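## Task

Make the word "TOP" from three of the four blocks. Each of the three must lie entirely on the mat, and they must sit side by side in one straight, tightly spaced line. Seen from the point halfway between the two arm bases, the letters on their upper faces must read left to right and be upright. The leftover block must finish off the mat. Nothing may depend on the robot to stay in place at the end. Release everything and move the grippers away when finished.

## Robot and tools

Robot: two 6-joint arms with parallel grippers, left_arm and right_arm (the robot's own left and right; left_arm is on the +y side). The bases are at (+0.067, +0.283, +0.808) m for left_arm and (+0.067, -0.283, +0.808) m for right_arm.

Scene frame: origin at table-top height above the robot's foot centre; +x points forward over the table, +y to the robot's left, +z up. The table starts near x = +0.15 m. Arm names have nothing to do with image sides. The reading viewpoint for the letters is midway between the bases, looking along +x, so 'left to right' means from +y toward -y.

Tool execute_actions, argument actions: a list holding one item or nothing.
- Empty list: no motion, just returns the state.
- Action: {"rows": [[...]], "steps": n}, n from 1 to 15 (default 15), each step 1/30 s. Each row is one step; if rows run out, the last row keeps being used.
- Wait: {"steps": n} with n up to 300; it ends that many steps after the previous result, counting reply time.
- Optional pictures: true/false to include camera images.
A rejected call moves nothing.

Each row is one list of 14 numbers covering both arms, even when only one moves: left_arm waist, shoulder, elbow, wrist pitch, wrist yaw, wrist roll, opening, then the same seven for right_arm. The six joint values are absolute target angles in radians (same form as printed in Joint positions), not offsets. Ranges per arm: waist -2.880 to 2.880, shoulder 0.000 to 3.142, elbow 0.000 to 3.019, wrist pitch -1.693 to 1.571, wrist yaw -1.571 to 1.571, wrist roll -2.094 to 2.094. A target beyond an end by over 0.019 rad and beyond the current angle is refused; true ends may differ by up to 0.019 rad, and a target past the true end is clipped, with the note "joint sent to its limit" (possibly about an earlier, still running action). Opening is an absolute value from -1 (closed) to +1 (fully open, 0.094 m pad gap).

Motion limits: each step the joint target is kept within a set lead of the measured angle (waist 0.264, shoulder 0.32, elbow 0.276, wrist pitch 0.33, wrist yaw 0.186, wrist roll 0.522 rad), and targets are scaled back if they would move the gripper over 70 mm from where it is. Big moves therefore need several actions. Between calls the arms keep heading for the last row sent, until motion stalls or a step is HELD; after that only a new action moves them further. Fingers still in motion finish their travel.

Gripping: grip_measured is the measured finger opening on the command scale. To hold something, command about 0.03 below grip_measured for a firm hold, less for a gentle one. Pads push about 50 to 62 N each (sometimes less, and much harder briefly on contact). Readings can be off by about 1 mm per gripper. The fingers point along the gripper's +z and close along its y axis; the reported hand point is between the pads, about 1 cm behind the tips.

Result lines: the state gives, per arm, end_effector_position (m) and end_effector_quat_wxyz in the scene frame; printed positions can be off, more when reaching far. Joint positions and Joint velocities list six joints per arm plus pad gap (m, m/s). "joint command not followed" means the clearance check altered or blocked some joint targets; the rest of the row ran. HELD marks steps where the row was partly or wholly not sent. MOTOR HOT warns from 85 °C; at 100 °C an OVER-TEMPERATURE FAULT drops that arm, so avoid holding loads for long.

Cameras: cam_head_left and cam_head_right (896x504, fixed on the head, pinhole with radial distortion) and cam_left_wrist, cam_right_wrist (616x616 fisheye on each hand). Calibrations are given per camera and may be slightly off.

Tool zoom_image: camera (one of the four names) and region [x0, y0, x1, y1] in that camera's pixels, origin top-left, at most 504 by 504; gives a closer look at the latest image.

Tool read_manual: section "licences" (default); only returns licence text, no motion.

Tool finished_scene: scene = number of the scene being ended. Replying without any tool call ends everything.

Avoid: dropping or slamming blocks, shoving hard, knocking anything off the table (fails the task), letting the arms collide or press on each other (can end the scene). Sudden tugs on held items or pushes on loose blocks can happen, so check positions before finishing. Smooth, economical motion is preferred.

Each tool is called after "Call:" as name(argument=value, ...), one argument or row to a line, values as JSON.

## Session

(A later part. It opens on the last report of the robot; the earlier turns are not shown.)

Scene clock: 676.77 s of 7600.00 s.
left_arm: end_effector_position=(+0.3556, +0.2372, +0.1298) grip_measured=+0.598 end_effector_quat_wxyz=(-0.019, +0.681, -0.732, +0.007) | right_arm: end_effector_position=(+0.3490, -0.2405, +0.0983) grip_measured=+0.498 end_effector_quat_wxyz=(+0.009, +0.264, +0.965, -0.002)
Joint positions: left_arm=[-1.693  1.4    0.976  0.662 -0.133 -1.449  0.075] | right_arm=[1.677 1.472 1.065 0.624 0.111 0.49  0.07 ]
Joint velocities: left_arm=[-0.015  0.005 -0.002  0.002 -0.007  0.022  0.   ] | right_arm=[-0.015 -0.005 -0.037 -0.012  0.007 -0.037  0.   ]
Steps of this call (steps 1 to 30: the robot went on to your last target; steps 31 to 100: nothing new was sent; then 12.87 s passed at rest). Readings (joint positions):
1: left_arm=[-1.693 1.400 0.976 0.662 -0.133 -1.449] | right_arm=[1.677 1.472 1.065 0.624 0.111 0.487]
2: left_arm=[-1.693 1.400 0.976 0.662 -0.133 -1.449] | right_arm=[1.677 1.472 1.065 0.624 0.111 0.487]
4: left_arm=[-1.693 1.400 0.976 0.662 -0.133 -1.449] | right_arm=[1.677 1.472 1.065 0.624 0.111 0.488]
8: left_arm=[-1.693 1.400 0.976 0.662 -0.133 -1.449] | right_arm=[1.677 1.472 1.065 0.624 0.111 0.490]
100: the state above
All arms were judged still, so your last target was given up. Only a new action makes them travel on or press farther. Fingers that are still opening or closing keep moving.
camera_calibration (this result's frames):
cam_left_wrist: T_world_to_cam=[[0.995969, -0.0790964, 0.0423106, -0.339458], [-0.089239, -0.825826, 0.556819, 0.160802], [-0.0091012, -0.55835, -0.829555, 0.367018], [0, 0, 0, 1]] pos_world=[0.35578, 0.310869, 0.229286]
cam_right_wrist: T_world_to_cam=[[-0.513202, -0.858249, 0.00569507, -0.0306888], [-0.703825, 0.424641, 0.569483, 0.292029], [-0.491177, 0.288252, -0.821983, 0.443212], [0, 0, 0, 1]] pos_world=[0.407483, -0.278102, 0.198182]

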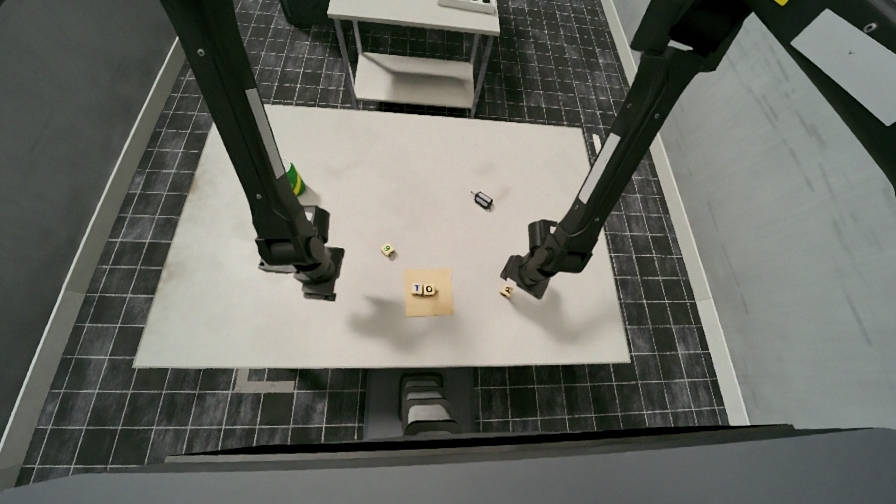

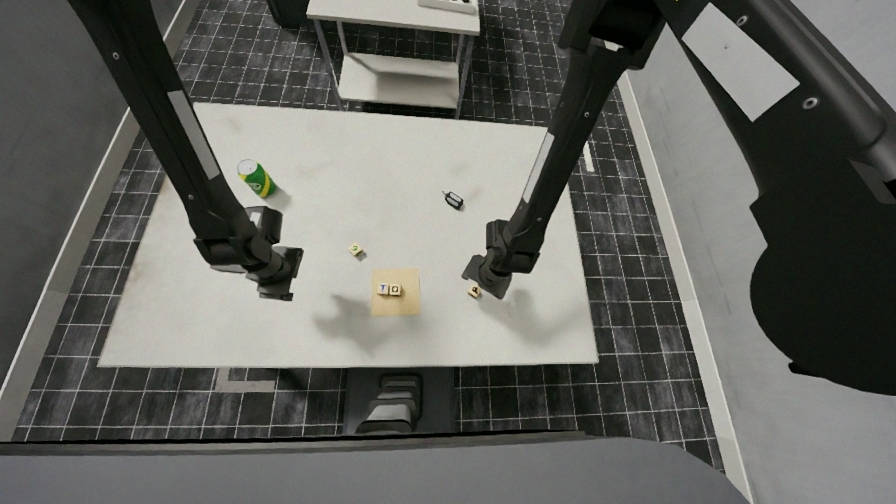

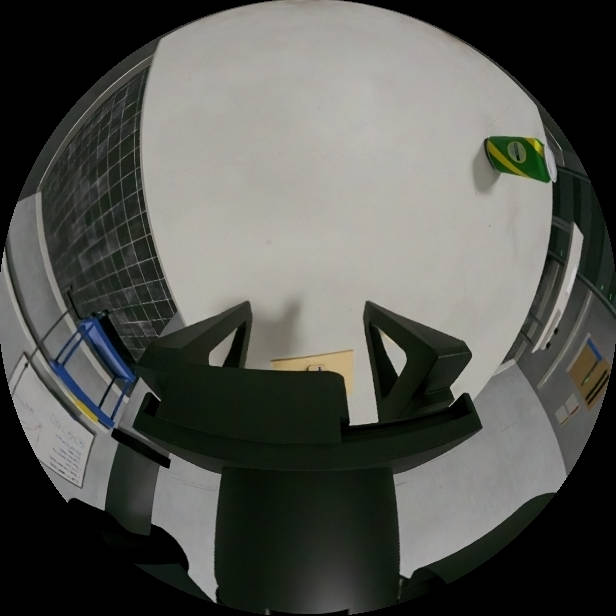

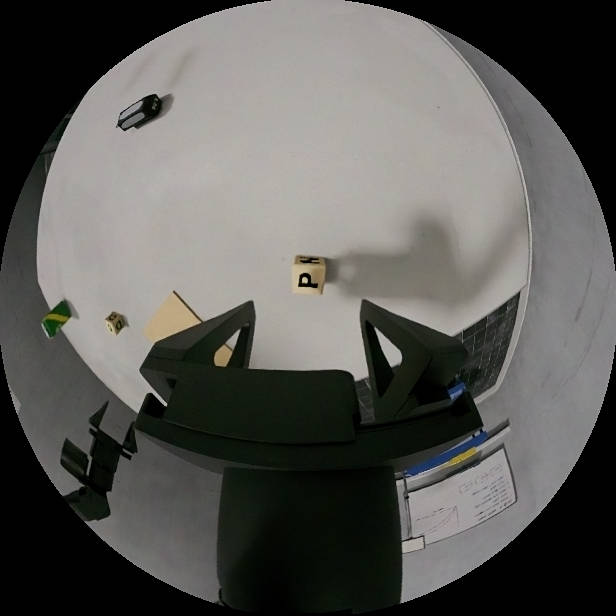

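Call:
zoom_image(
  camera="cam_right_wrist",
  region=[258, 230, 358, 330],
)

Region (258, 230, 358, 330) of cam_right_wrist's 616x616 image, scaled by 5.040, with more detail than that image has.

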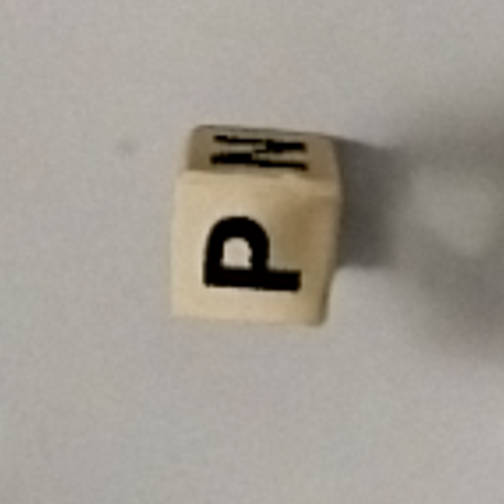

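Call:
execute_actions(
  actions=[
    {"rows": [[-1.700,1.400,0.960,0.665,-0.132,-1.450,0.6, 1.6768,1.4738,1.0673,0.6231,0.1108,0.4909,0.5],[-1.700,1.400,0.960,0.665,-0.132,-1.450,0.6, 1.6763,1.4790,1.0737,0.6204,0.1102,0.4933,0.5],[-1.700,1.400,0.960,0.665,-0.132,-1.450,0.6, 1.6754,1.4871,1.0836,0.6163,0.1093,0.4971,0.5],[-1.700,1.400,0.960,0.665,-0.132,-1.450,0.6, 1.6744,1.4974,1.0964,0.6110,0.1082,0.5019,0.5],[-1.700,1.400,0.960,0.665,-0.132,-1.450,0.6, 1.6731,1.5096,1.1114,0.6048,0.1069,0.5076,0.5],[-1.700,1.400,0.960,0.665,-0.132,-1.450,0.6, 1.6717,1.5230,1.1280,0.5980,0.1054,0.5139,0.5],[-1.700,1.400,0.960,0.665,-0.132,-1.450,0.6, 1.6702,1.5373,1.1456,0.5907,0.1038,0.5206,0.5],[-1.700,1.400,0.960,0.665,-0.132,-1.450,0.6, 1.6688,1.5517,1.1634,0.5833,0.1022,0.5274,0.5],[-1.700,1.400,0.960,0.665,-0.132,-1.450,0.6, 1.6673,1.5660,1.1810,0.5760,0.1006,0.5341,0.5],[-1.700,1.400,0.960,0.665,-0.132,-1.450,0.6, 1.6659,1.5794,1.1976,0.5692,0.0991,0.5404,0.5],[-1.700,1.400,0.960,0.665,-0.132,-1.450,0.6, 1.6646,1.5916,1.2126,0.5630,0.0978,0.5461,0.5],[-1.700,1.400,0.960,0.665,-0.132,-1.450,0.6, 1.6636,1.6019,1.2254,0.5577,0.0967,0.5509,0.5],[-1.700,1.400,0.960,0.665,-0.132,-1.450,0.6, 1.6627,1.6100,1.2353,0.5536,0.0958,0.5547,0.5],[-1.700,1.400,0.960,0.665,-0.132,-1.450,0.6, 1.6622,1.6152,1.2417,0.5509,0.0952,0.5571,0.5],[-1.700,1.400,0.960,0.665,-0.132,-1.450,0.6, 1.6620,1.6170,1.2440,0.5500,0.0950,0.5580,0.5]], "steps": 15},
  ],
  pictures=false,
)

Call:
execute_actions(
  actions=[
    {"steps": 15},
  ],
)

Scene clock: 738.33 s of 7600.00 s.
left_arm: end_effector_position=(+0.3556, +0.2372, +0.1298) grip_measured=+0.598 end_effector_quat_wxyz=(-0.019, +0.681, -0.732, +0.007) | right_arm: end_effector_position=(+0.3508, -0.2347, +0.0432) grip_measured=+0.498 end_effector_quat_wxyz=(+0.009, +0.284, +0.959, +0.003)
Joint positions: left_arm=[-1.693  1.4    0.976  0.662 -0.133 -1.449  0.075] | right_arm=[1.674 1.594 1.24  0.574 0.1   0.533 0.07 ]
Joint velocities: left_arm=[-0.015 -0.015  0.002  0.012 -0.007  0.037  0.001] | right_arm=[-0.024  0.288  0.168 -0.125  0.066  0.154 -0.   ]
Steps of this call (steps 1 to 90: nothing new was sent; then 58.07 s passed at rest; steps 91 to 105: all 15 steps of this action). Readings (joint positions):
91: left_arm=[-1.693 1.400 0.976 0.662 -0.133 -1.449] | right_arm=[1.677 1.472 1.065 0.624 0.111 0.490]
92: left_arm=[-1.693 1.400 0.976 0.662 -0.133 -1.449] | right_arm=[1.677 1.472 1.066 0.624 0.111 0.490]
94: left_arm=[-1.693 1.400 0.976 0.662 -0.133 -1.449] | right_arm=[1.677 1.474 1.073 0.624 0.111 0.490]
98: left_arm=[-1.693 1.400 0.976 0.662 -0.133 -1.449] | right_arm=[1.677 1.505 1.131 0.613 0.108 0.501]
105: the state above

Scene clock: 738.83 s of 7600.00 s.
left_arm: end_effector_position=(+0.3556, +0.2372, +0.1298) grip_measured=+0.598 end_effector_quat_wxyz=(-0.019, +0.681, -0.732, +0.007) | right_arm: end_effector_position=(+0.3339, -0.2359, +0.0385) grip_measured=+0.498 end_effector_quat_wxyz=(-0.004, +0.289, +0.957, -0.002)
Joint positions: left_arm=[-1.693  1.4    0.976  0.662 -0.133 -1.449  0.075] | right_arm=[1.671 1.618 1.245 0.564 0.1   0.548 0.07 ]
Joint velocities: left_arm=[ 0.005  0.015 -0.002  0.002  0.007  0.037  0.   ] | right_arm=[-0.015  0.005  0.002 -0.002 -0.066 -0.051 -0.001]
Steps of this call (steps 1 to 15: the robot went on to your last target). Readings (joint positions):
1: left_arm=[-1.693 1.400 0.976 0.662 -0.133 -1.449] | right_arm=[1.673 1.602 1.243 0.571 0.100 0.536]
2: left_arm=[-1.693 1.400 0.976 0.662 -0.133 -1.449] | right_arm=[1.673 1.608 1.244 0.569 0.100 0.538]
4: left_arm=[-1.693 1.400 0.976 0.662 -0.133 -1.449] | right_arm=[1.671 1.616 1.244 0.565 0.100 0.542]
8: left_arm=[-1.693 1.400 0.976 0.662 -0.133 -1.449] | right_arm=[1.671 1.618 1.244 0.564 0.100 0.546]
15: the state above
camera_calibration (this result's frames):
cam_left_wrist: T_world_to_cam=[[0.995969, -0.0790964, 0.0423106, -0.339458], [-0.089239, -0.825826, 0.556819, 0.160802], [-0.0091012, -0.55835, -0.829555, 0.367018], [0, 0, 0, 1]] pos_world=[0.35578, 0.310869, 0.229286]
cam_right_wrist: T_world_to_cam=[[-0.55797, -0.829754, 0.0133523, -0.0127561], [-0.665508, 0.457018, 0.590113, 0.307612], [-0.495751, 0.320379, -0.80721, 0.393878], [0, 0, 0, 1]] pos_world=[0.392866, -0.277359, 0.136587]

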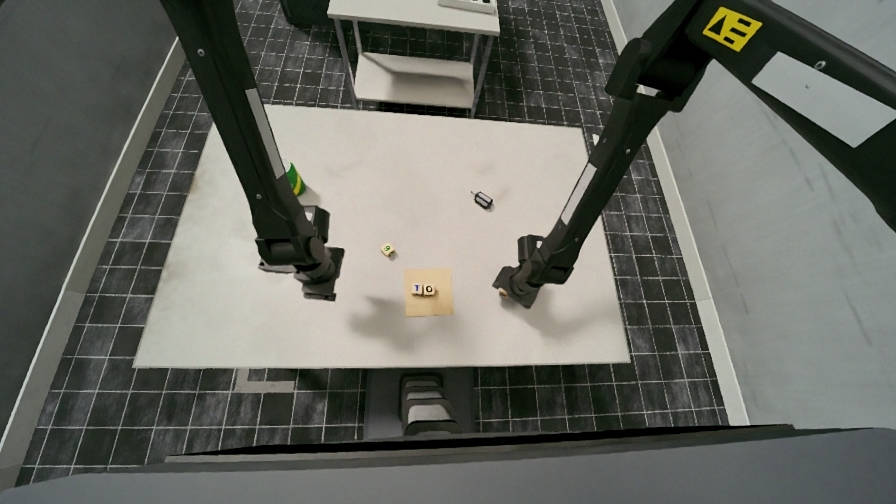

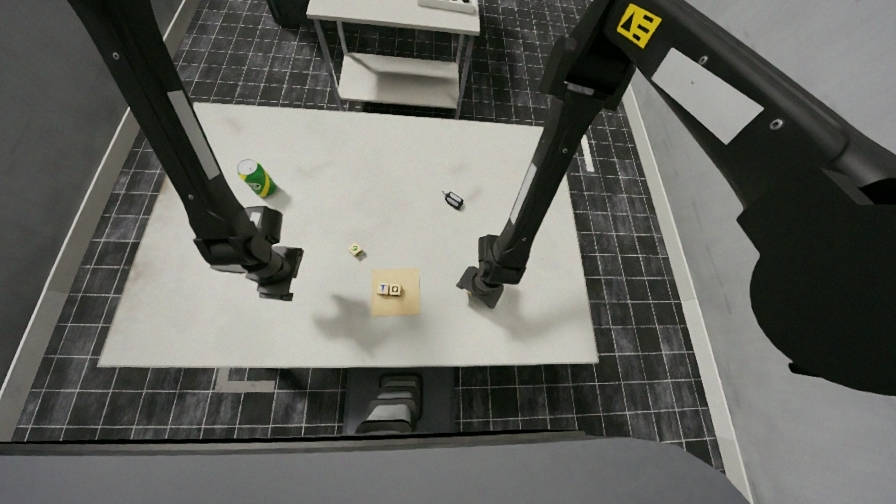

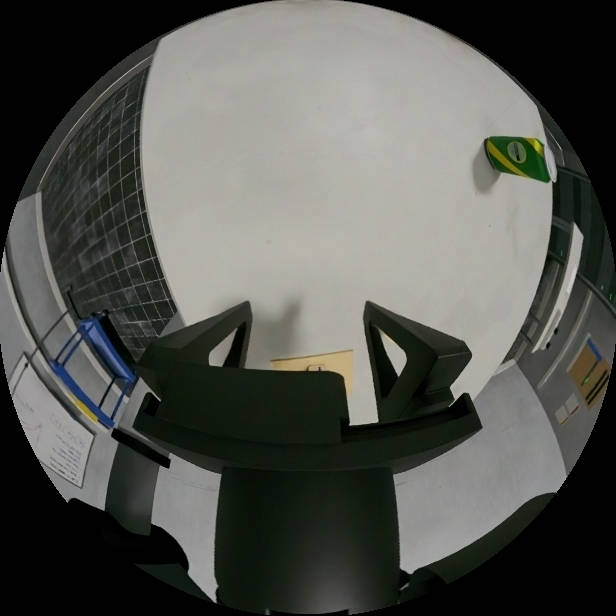

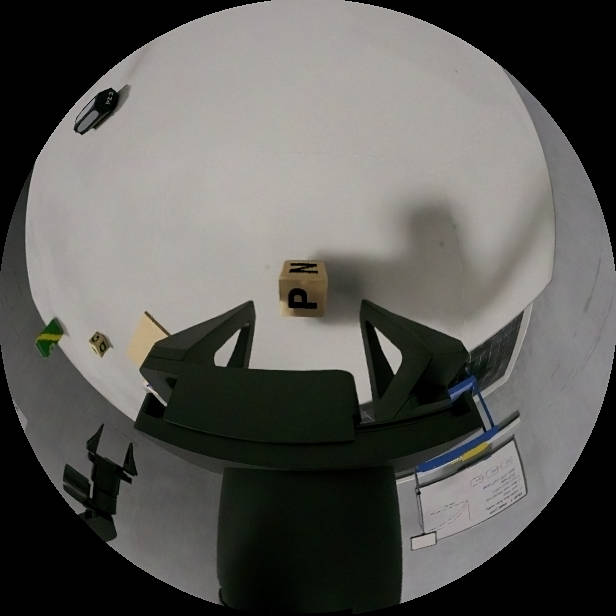

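Call:
zoom_image(
  camera="cam_right_wrist",
  region=[238, 240, 378, 380],
)

Region (238, 240, 378, 380) of cam_right_wrist's 616x616 image, scaled by 3.600, with more detail than that image has.

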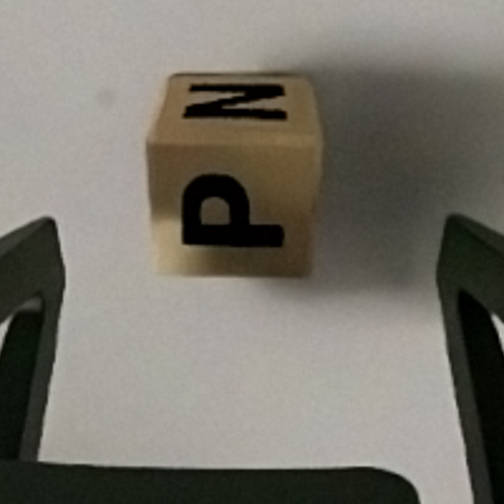

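Call:
execute_actions(
  actions=[
    {"rows": [[-1.700,1.400,0.960,0.665,-0.132,-1.450,0.6, 1.6619,1.6177,1.2451,0.5496,0.0949,0.558,0.48],[-1.700,1.400,0.960,0.665,-0.132,-1.450,0.6, 1.6618,1.6197,1.2483,0.5486,0.0948,0.558,0.45],[-1.700,1.400,0.960,0.665,-0.132,-1.450,0.6, 1.6615,1.6227,1.2533,0.5470,0.0945,0.558,0.42],[-1.700,1.400,0.960,0.665,-0.132,-1.450,0.6, 1.6611,1.6266,1.2596,0.5449,0.0941,0.558,0.39],[-1.700,1.400,0.960,0.665,-0.132,-1.450,0.6, 1.6607,1.6313,1.2671,0.5425,0.0937,0.558,0.36],[-1.700,1.400,0.960,0.665,-0.132,-1.450,0.6, 1.6602,1.6364,1.2753,0.5398,0.0932,0.558,0.33],[-1.700,1.400,0.960,0.665,-0.132,-1.450,0.6, 1.6597,1.6418,1.2841,0.5369,0.0927,0.558,0.30],[-1.700,1.400,0.960,0.665,-0.132,-1.450,0.6, 1.6593,1.6472,1.2929,0.5341,0.0923,0.558,0.27],[-1.700,1.400,0.960,0.665,-0.132,-1.450,0.6, 1.6588,1.6526,1.3017,0.5312,0.0918,0.558,0.24],[-1.700,1.400,0.960,0.665,-0.132,-1.450,0.6, 1.6583,1.6577,1.3099,0.5285,0.0913,0.558,0.21],[-1.700,1.400,0.960,0.665,-0.132,-1.450,0.6, 1.6579,1.6624,1.3174,0.5261,0.0909,0.558,0.18],[-1.700,1.400,0.960,0.665,-0.132,-1.450,0.6, 1.6575,1.6663,1.3237,0.5240,0.0905,0.558,0.15],[-1.700,1.400,0.960,0.665,-0.132,-1.450,0.6, 1.6572,1.6693,1.3287,0.5224,0.0902,0.558,0.13],[-1.700,1.400,0.960,0.665,-0.132,-1.450,0.6, 1.6571,1.6713,1.3319,0.5214,0.0901,0.558,0.11],[-1.700,1.400,0.960,0.665,-0.132,-1.450,0.6, 1.6570,1.6720,1.3330,0.5210,0.0900,0.558,0.10]], "steps": 15},
  ],
  pictures=false,
)

Call:
execute_actions(
  actions=[
    {"steps": 15},
  ],
)

Scene clock: 777.40 s of 7600.00 s.
left_arm: end_effector_position=(+0.3556, +0.2372, +0.1298) grip_measured=+0.598 end_effector_quat_wxyz=(-0.019, +0.681, -0.732, +0.007) | right_arm: end_effector_position=(+0.3528, -0.2359, +0.0166) grip_measured=+0.108 end_effector_quat_wxyz=(+0.010, +0.291, +0.957, +0.003)
Joint positions: left_arm=[-1.693  1.4    0.976  0.662 -0.133 -1.449  0.075] | right_arm=[1.668 1.651 1.33  0.542 0.095 0.548 0.052]
Joint velocities: left_arm=[-0.015  0.005 -0.017 -0.002 -0.022 -0.037  0.   ] | right_arm=[-0.005  0.073  0.09  -0.032 -0.066 -0.007 -0.012]
Steps of this call (steps 1 to 15: the robot went on to your last target; steps 16 to 90: nothing new was sent; then 35.07 s passed at rest; steps 91 to 105: all 15 steps of this action). Readings (joint positions):
91: left_arm=[-1.693 1.400 0.976 0.662 -0.133 -1.449] | right_arm=[1.671 1.618 1.245 0.564 0.100 0.548]
92: left_arm=[-1.693 1.400 0.976 0.662 -0.133 -1.449] | right_arm=[1.671 1.618 1.245 0.564 0.100 0.548]
94: left_arm=[-1.693 1.400 0.976 0.662 -0.133 -1.449] | right_arm=[1.671 1.618 1.247 0.563 0.099 0.548]
98: left_arm=[-1.693 1.400 0.976 0.662 -0.133 -1.449] | right_arm=[1.670 1.625 1.273 0.555 0.097 0.548]
105: the state above

Scene clock: 777.90 s of 7600.00 s.
left_arm: end_effector_position=(+0.3556, +0.2372, +0.1298) grip_measured=+0.598 end_effector_quat_wxyz=(-0.019, +0.681, -0.732, +0.007) | right_arm: end_effector_position=(+0.3461, -0.2363, +0.0144) grip_measured=+0.102 end_effector_quat_wxyz=(+0.005, +0.290, +0.957, +0.001)
Joint positions: left_arm=[-1.693  1.4    0.976  0.662 -0.133 -1.449  0.075] | right_arm=[1.667 1.661 1.333 0.537 0.095 0.548 0.052]
Joint velocities: left_arm=[-0.024 -0.015 -0.017 -0.002 -0.051 -0.022  0.   ] | right_arm=[-0.005  0.005  0.012  0.007  0.066  0.007  0.001]
Steps of this call (steps 1 to 15: the robot went on to your last target). Readings (joint positions):
1: left_arm=[-1.693 1.400 0.976 0.662 -0.133 -1.449] | right_arm=[1.667 1.654 1.332 0.540 0.095 0.548]
2: left_arm=[-1.693 1.400 0.976 0.662 -0.133 -1.449] | right_arm=[1.667 1.655 1.333 0.540 0.095 0.548]
4: left_arm=[-1.693 1.400 0.976 0.662 -0.133 -1.449] | right_arm=[1.667 1.658 1.333 0.538 0.095 0.548]
8: left_arm=[-1.693 1.400 0.976 0.662 -0.133 -1.449] | right_arm=[1.667 1.661 1.333 0.537 0.095 0.548]
15: the state above
All arms were judged still, so your last target was given up. Only a new action makes them travel on or press farther. Fingers that are still opening or closing keep moving.
camera_calibration (this result's frames):
cam_left_wrist: T_world_to_cam=[[0.995969, -0.0790964, 0.0423106, -0.339458], [-0.089239, -0.825826, 0.556819, 0.160802], [-0.0091012, -0.55835, -0.829555, 0.367018], [0, 0, 0, 1]] pos_world=[0.35578, 0.310869, 0.229286]
cam_right_wrist: T_world_to_cam=[[-0.559551, -0.828791, 0.00281406, -0.00495514], [-0.675641, 0.458114, 0.577616, 0.334083], [-0.480013, 0.321304, -0.816303, 0.375459], [0, 0, 0, 1]] pos_world=[0.403173, -0.277792, 0.11353]

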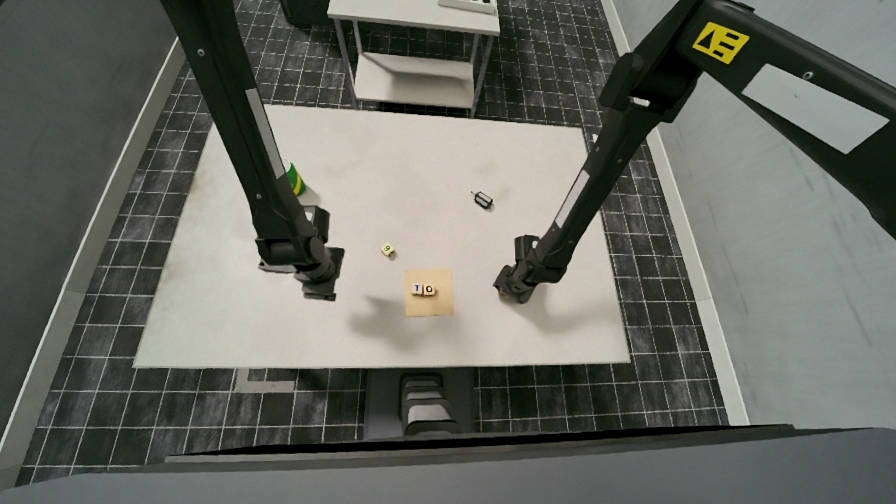

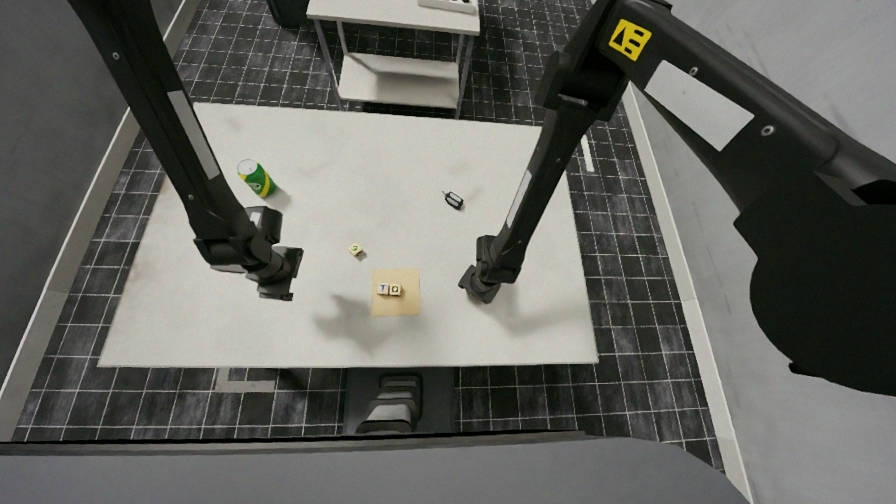

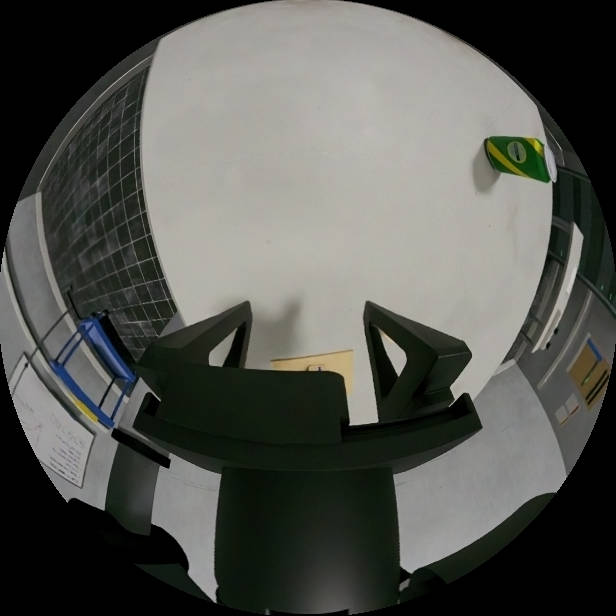

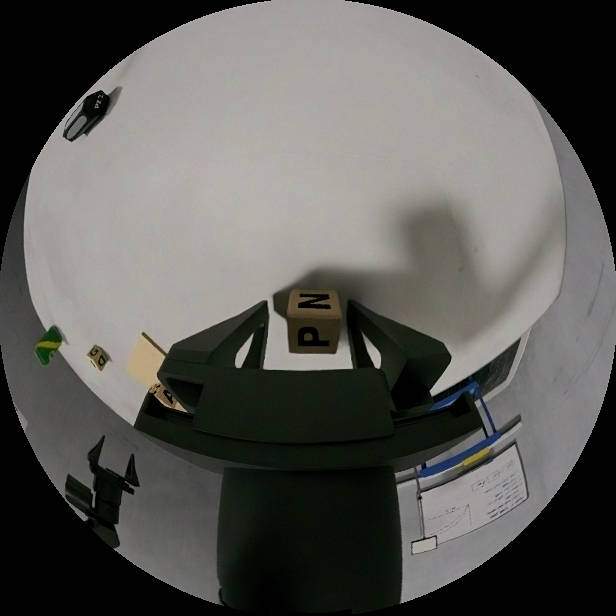

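Call:
execute_actions(
  actions=[
    {"rows": [[-1.700,1.400,0.960,0.665,-0.132,-1.450,0.6, 1.657,1.673,1.333,0.521,0.090,0.558,0.10],[-1.700,1.400,0.960,0.665,-0.132,-1.450,0.6, 1.657,1.674,1.333,0.521,0.090,0.558,0.10],[-1.700,1.400,0.960,0.665,-0.132,-1.450,0.6, 1.657,1.675,1.333,0.521,0.090,0.558,0.10],[-1.700,1.400,0.960,0.665,-0.132,-1.450,0.6, 1.657,1.676,1.333,0.521,0.090,0.558,0.10],[-1.700,1.400,0.960,0.665,-0.132,-1.450,0.6, 1.657,1.677,1.333,0.521,0.090,0.558,0.08],[-1.700,1.400,0.960,0.665,-0.132,-1.450,0.6, 1.657,1.678,1.333,0.521,0.090,0.558,0.06],[-1.700,1.400,0.960,0.665,-0.132,-1.450,0.6, 1.657,1.679,1.333,0.521,0.090,0.558,0.04],[-1.700,1.400,0.960,0.665,-0.132,-1.450,0.6, 1.657,1.680,1.333,0.521,0.090,0.558,0.02],[-1.700,1.400,0.960,0.665,-0.132,-1.450,0.6, 1.657,1.680,1.333,0.521,0.090,0.558,0.0],[-1.700,1.400,0.960,0.665,-0.132,-1.450,0.6, 1.657,1.680,1.333,0.521,0.090,0.558,-0.02],[-1.700,1.400,0.960,0.665,-0.132,-1.450,0.6, 1.657,1.680,1.333,0.521,0.090,0.558,-0.04],[-1.700,1.400,0.960,0.665,-0.132,-1.450,0.6, 1.657,1.680,1.333,0.521,0.090,0.558,-0.06],[-1.700,1.400,0.960,0.665,-0.132,-1.450,0.6, 1.657,1.680,1.333,0.521,0.090,0.558,-0.08],[-1.700,1.400,0.960,0.665,-0.132,-1.450,0.6, 1.657,1.680,1.333,0.521,0.090,0.558,-0.10],[-1.700,1.400,0.960,0.665,-0.132,-1.450,0.6, 1.657,1.680,1.333,0.521,0.090,0.558,-0.10]], "steps": 15},
  ],
  pictures=false,
)

Call:
execute_actions(
  actions=[
    {"steps": 10},
  ],
)

Scene clock: 788.10 s of 7600.00 s.
left_arm: end_effector_position=(+0.3556, +0.2372, +0.1298) grip_measured=+0.598 end_effector_quat_wxyz=(-0.019, +0.681, -0.732, +0.007) | right_arm: end_effector_position=(+0.3419, -0.2360, +0.0135) grip_measured=-0.096 end_effector_quat_wxyz=(+0.002, +0.290, +0.957, +0.000)
Joint positions: left_arm=[-1.693  1.4    0.976  0.662 -0.133 -1.449  0.075] | right_arm=[1.667 1.667 1.333 0.537 0.095 0.548 0.042]
Joint velocities: left_arm=[-0.015  0.005  0.002 -0.007  0.022 -0.022  0.   ] | right_arm=[-0.015  0.005 -0.012  0.002 -0.007 -0.007 -0.005]
Steps of this call (steps 1 to 90: nothing new was sent; then 6.70 s passed at rest; steps 91 to 105: all 15 steps of this action). Readings (joint positions):
91: left_arm=[-1.693 1.400 0.976 0.662 -0.133 -1.449] | right_arm=[1.667 1.661 1.333 0.537 0.095 0.548]
92: left_arm=[-1.693 1.400 0.976 0.662 -0.133 -1.449] | right_arm=[1.667 1.661 1.333 0.537 0.095 0.548]
94: left_arm=[-1.693 1.400 0.976 0.662 -0.133 -1.449] | right_arm=[1.667 1.661 1.333 0.537 0.095 0.548]
98: left_arm=[-1.693 1.400 0.976 0.662 -0.133 -1.449] | right_arm=[1.667 1.662 1.333 0.537 0.095 0.548]
105: the state above

Scene clock: 788.43 s of 7600.00 s.
left_arm: end_effector_position=(+0.3556, +0.2372, +0.1298) grip_measured=+0.598 end_effector_quat_wxyz=(-0.019, +0.681, -0.732, +0.007) | right_arm: end_effector_position=(+0.3416, -0.2360, +0.0135) grip_measured=-0.098 end_effector_quat_wxyz=(+0.002, +0.290, +0.957, +0.000)
Joint positions: left_arm=[-1.693  1.4    0.976  0.662 -0.133 -1.449  0.075] | right_arm=[1.667 1.667 1.333 0.537 0.095 0.548 0.042]
Joint velocities: left_arm=[ 0.015 -0.005 -0.002 -0.012 -0.051  0.037 -0.001] | right_arm=[-0.005 -0.005 -0.007  0.002  0.066  0.051  0.   ]
Steps of this call (steps 1 to 10: the robot went on to your last target). Readings (joint positions):
1: left_arm=[-1.693 1.400 0.976 0.662 -0.133 -1.449] | right_arm=[1.667 1.667 1.333 0.537 0.095 0.548]
2: left_arm=[-1.693 1.400 0.976 0.662 -0.133 -1.449] | right_arm=[1.667 1.667 1.333 0.537 0.095 0.548]
4: left_arm=[-1.693 1.400 0.976 0.662 -0.133 -1.449] | right_arm=[1.667 1.667 1.333 0.537 0.095 0.548]
8: left_arm=[-1.693 1.400 0.976 0.662 -0.133 -1.449] | right_arm=[1.667 1.667 1.333 0.537 0.095 0.548]
10: the state above
camera_calibration (this result's frames):
cam_left_wrist: T_world_to_cam=[[0.995969, -0.0790964, 0.0423106, -0.339458], [-0.089239, -0.825826, 0.556819, 0.160802], [-0.0091012, -0.55835, -0.829555, 0.367018], [0, 0, 0, 1]] pos_world=[0.35578, 0.310869, 0.229286]
cam_right_wrist: T_world_to_cam=[[-0.55905, -0.829112, 0.00601214, -0.00757607], [-0.672383, 0.45759, 0.581818, 0.330115], [-0.485144, 0.321223, -0.813297, 0.374125], [0, 0, 0, 1]] pos_world=[0.399233, -0.277516, 0.112253]

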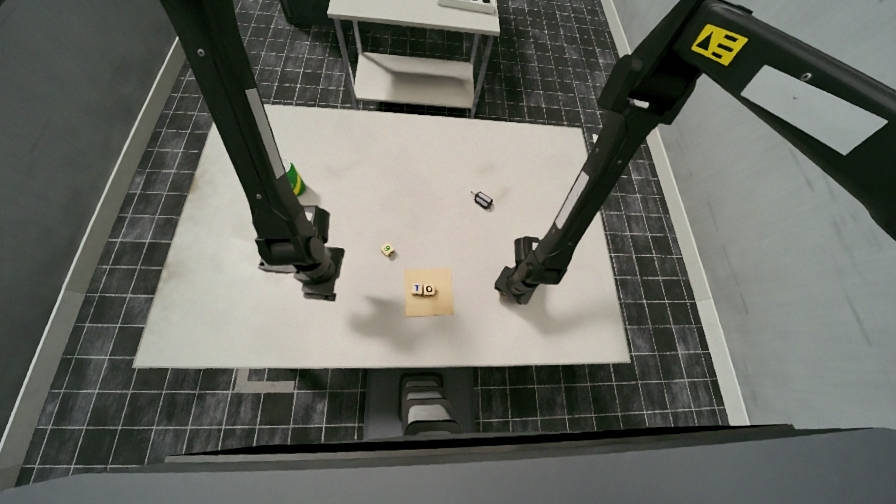

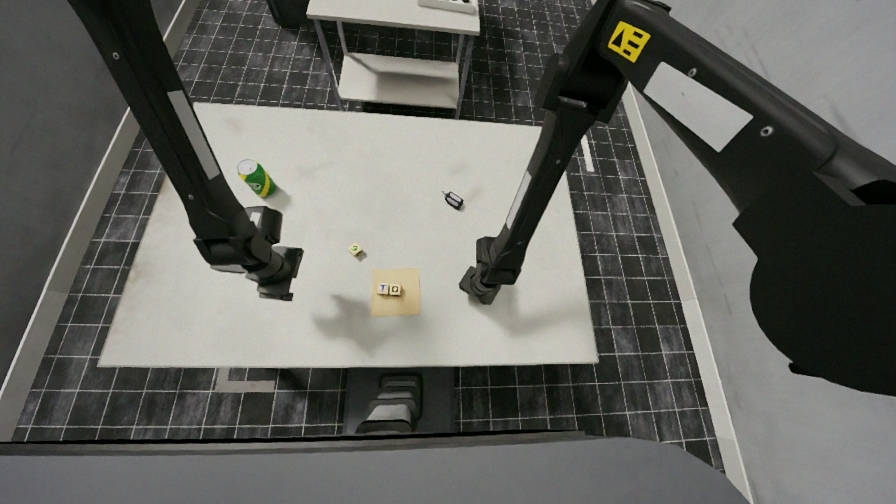

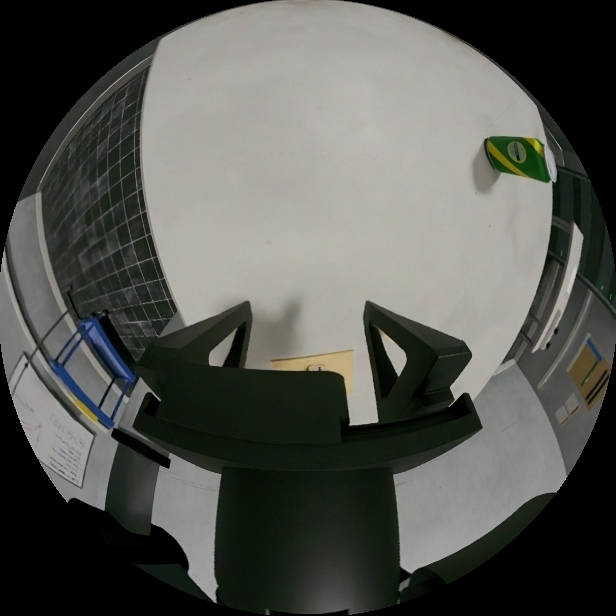

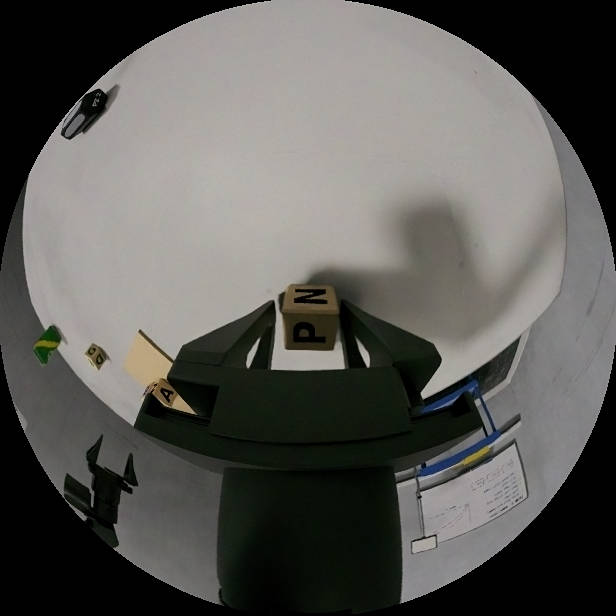

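Call:
execute_actions(
  actions=[
    {"rows": [[-1.700,1.400,0.960,0.665,-0.132,-1.450,0.6, 1.657,1.680,1.333,0.521,0.090,0.558,-0.13],[-1.700,1.400,0.960,0.665,-0.132,-1.450,0.6, 1.657,1.680,1.333,0.521,0.090,0.558,-0.16],[-1.700,1.400,0.960,0.665,-0.132,-1.450,0.6, 1.657,1.680,1.333,0.521,0.090,0.558,-0.19],[-1.700,1.400,0.960,0.665,-0.132,-1.450,0.6, 1.657,1.680,1.333,0.521,0.090,0.558,-0.22],[-1.700,1.400,0.960,0.665,-0.132,-1.450,0.6, 1.657,1.680,1.333,0.521,0.090,0.558,-0.25],[-1.700,1.400,0.960,0.665,-0.132,-1.450,0.6, 1.657,1.680,1.333,0.521,0.090,0.558,-0.27],[-1.700,1.400,0.960,0.665,-0.132,-1.450,0.6, 1.657,1.680,1.333,0.521,0.090,0.558,-0.29],[-1.700,1.400,0.960,0.665,-0.132,-1.450,0.6, 1.657,1.680,1.333,0.521,0.090,0.558,-0.31],[-1.700,1.400,0.960,0.665,-0.132,-1.450,0.6, 1.657,1.680,1.333,0.521,0.090,0.558,-0.325],[-1.700,1.400,0.960,0.665,-0.132,-1.450,0.6, 1.657,1.680,1.333,0.521,0.090,0.558,-0.34],[-1.700,1.400,0.960,0.665,-0.132,-1.450,0.6, 1.657,1.680,1.333,0.521,0.090,0.558,-0.355],[-1.700,1.400,0.960,0.665,-0.132,-1.450,0.6, 1.657,1.680,1.333,0.521,0.090,0.558,-0.37],[-1.700,1.400,0.960,0.665,-0.132,-1.450,0.6, 1.657,1.680,1.333,0.521,0.090,0.558,-0.38],[-1.700,1.400,0.960,0.665,-0.132,-1.450,0.6, 1.657,1.680,1.333,0.521,0.090,0.558,-0.39],[-1.700,1.400,0.960,0.665,-0.132,-1.450,0.6, 1.657,1.680,1.333,0.521,0.090,0.558,-0.40]], "steps": 15},
  ],
  pictures=false,
)

Call:
execute_actions(
  actions=[
    {"steps": 6},
  ],
)

Scene clock: 797.70 s of 7600.00 s.
left_arm: end_effector_position=(+0.3556, +0.2372, +0.1298) grip_measured=+0.598 end_effector_quat_wxyz=(-0.019, +0.681, -0.732, +0.007) | right_arm: end_effector_position=(+0.3416, -0.2360, +0.0135) grip_measured=-0.369 end_effector_quat_wxyz=(+0.002, +0.290, +0.957, +0.000)
Joint positions: left_arm=[-1.693  1.4    0.976  0.662 -0.133 -1.449  0.075] | right_arm=[1.667 1.667 1.333 0.537 0.095 0.548 0.03 ]
Joint velocities: left_arm=[ 0.005 -0.005 -0.007  0.012 -0.095 -0.022 -0.002] | right_arm=[-0.015  0.005  0.002 -0.022 -0.066 -0.007 -0.   ]
Steps of this call (steps 1 to 15: the robot went on to your last target; steps 16 to 90: nothing new was sent; then 5.77 s passed at rest; steps 91 to 105: all 15 steps of this action). Readings (joint positions):
91: left_arm=[-1.693 1.400 0.976 0.662 -0.133 -1.449] | right_arm=[1.667 1.667 1.333 0.537 0.095 0.548]
92: left_arm=[-1.693 1.400 0.976 0.662 -0.133 -1.449] | right_arm=[1.667 1.667 1.333 0.537 0.095 0.548]
94: left_arm=[-1.693 1.400 0.976 0.662 -0.133 -1.449] | right_arm=[1.667 1.667 1.333 0.537 0.095 0.548]
98: left_arm=[-1.693 1.400 0.976 0.662 -0.133 -1.449] | right_arm=[1.667 1.667 1.333 0.537 0.095 0.548]
105: the state above

Scene clock: 797.90 s of 7600.00 s.
left_arm: end_effector_position=(+0.3556, +0.2372, +0.1298) grip_measured=+0.598 end_effector_quat_wxyz=(-0.019, +0.681, -0.732, +0.007) | right_arm: end_effector_position=(+0.3416, -0.2360, +0.0135) grip_measured=-0.369 end_effector_quat_wxyz=(+0.002, +0.290, +0.957, +0.000)
Joint positions: left_arm=[-1.693  1.4    0.976  0.662 -0.133 -1.449  0.075] | right_arm=[1.667 1.667 1.333 0.537 0.095 0.548 0.03 ]
Joint velocities: left_arm=[-0.005  0.005  0.007 -0.017 -0.037  0.037 -0.   ] | right_arm=[-0.015 -0.015 -0.007  0.027  0.037 -0.037 -0.   ]
Steps of this call (steps 1 to 6: the robot went on to your last target). Readings (joint positions):
1: left_arm=[-1.693 1.400 0.976 0.662 -0.133 -1.449] | right_arm=[1.667 1.667 1.333 0.537 0.095 0.548]
2: left_arm=[-1.693 1.400 0.976 0.662 -0.133 -1.449] | right_arm=[1.667 1.667 1.333 0.537 0.095 0.548]
4: left_arm=[-1.693 1.400 0.976 0.662 -0.133 -1.449] | right_arm=[1.667 1.667 1.333 0.537 0.095 0.548]
6: the state above
camera_calibration (this result's frames):
cam_left_wrist: T_world_to_cam=[[0.995969, -0.0790964, 0.0423106, -0.339458], [-0.089239, -0.825826, 0.556819, 0.160802], [-0.0091012, -0.55835, -0.829555, 0.367018], [0, 0, 0, 1]] pos_world=[0.35578, 0.310869, 0.229286]
cam_right_wrist: T_world_to_cam=[[-0.55905, -0.829112, 0.00601214, -0.00757607], [-0.672383, 0.45759, 0.581818, 0.330115], [-0.485144, 0.321223, -0.813297, 0.374125], [0, 0, 0, 1]] pos_world=[0.399233, -0.277516, 0.112253]

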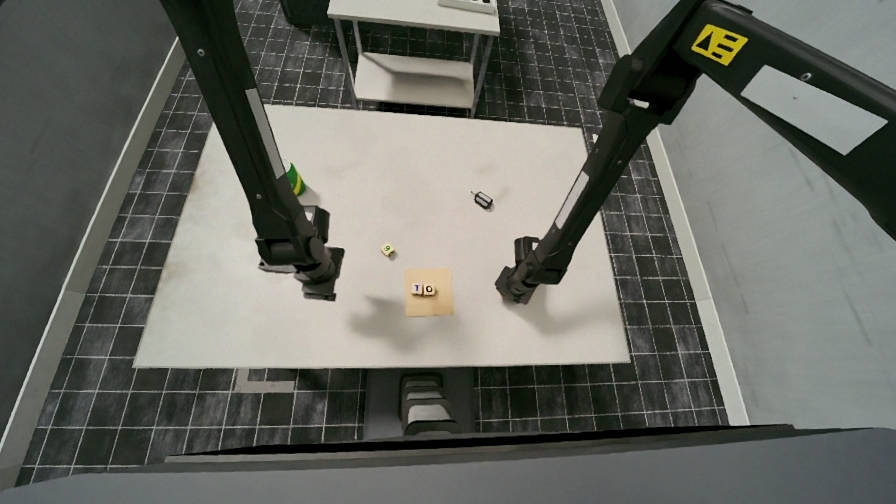

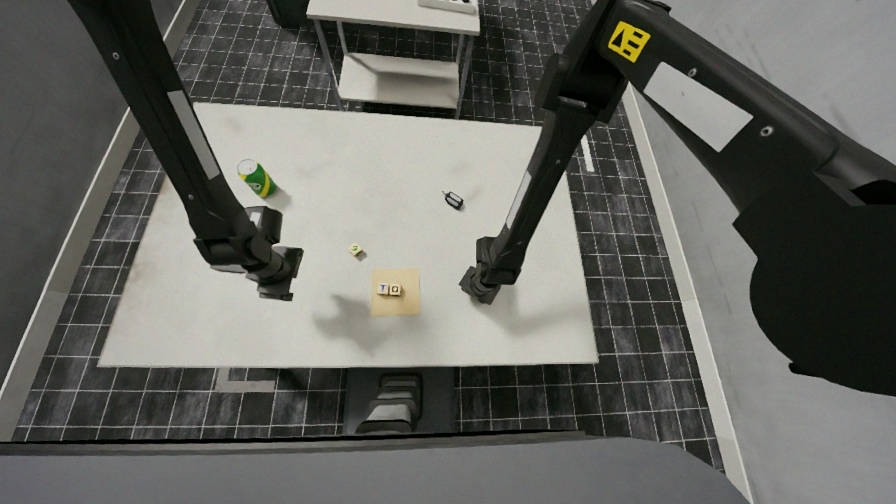

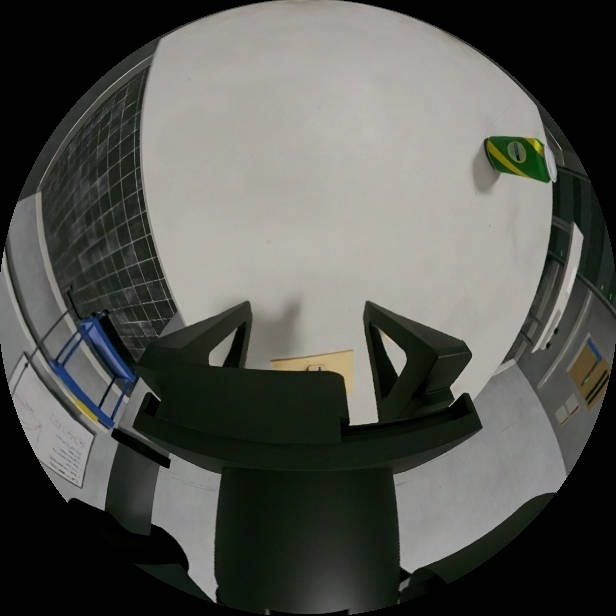

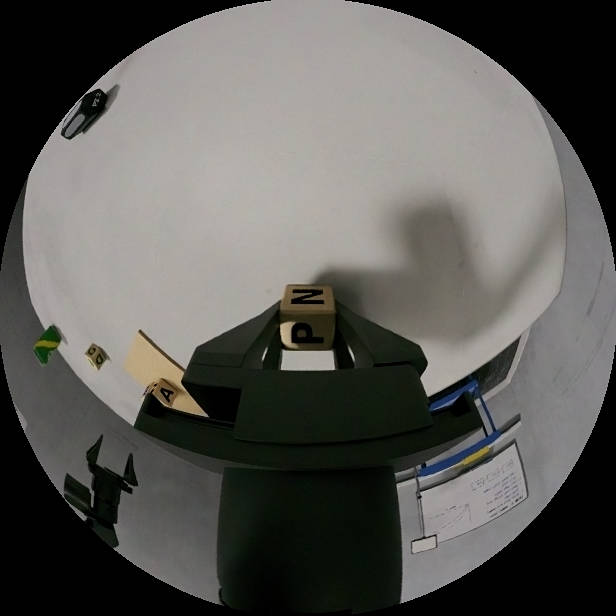

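Call:
zoom_image(
  camera="cam_right_wrist",
  region=[258, 275, 358, 375],
)

Region (258, 275, 358, 375) of cam_right_wrist's 616x616 image, scaled by 5.040, with more detail than that image has.

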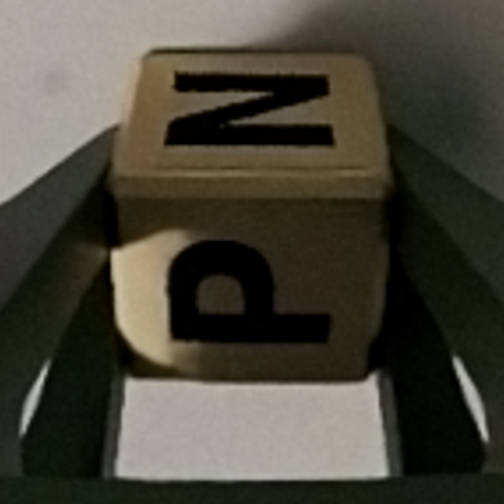

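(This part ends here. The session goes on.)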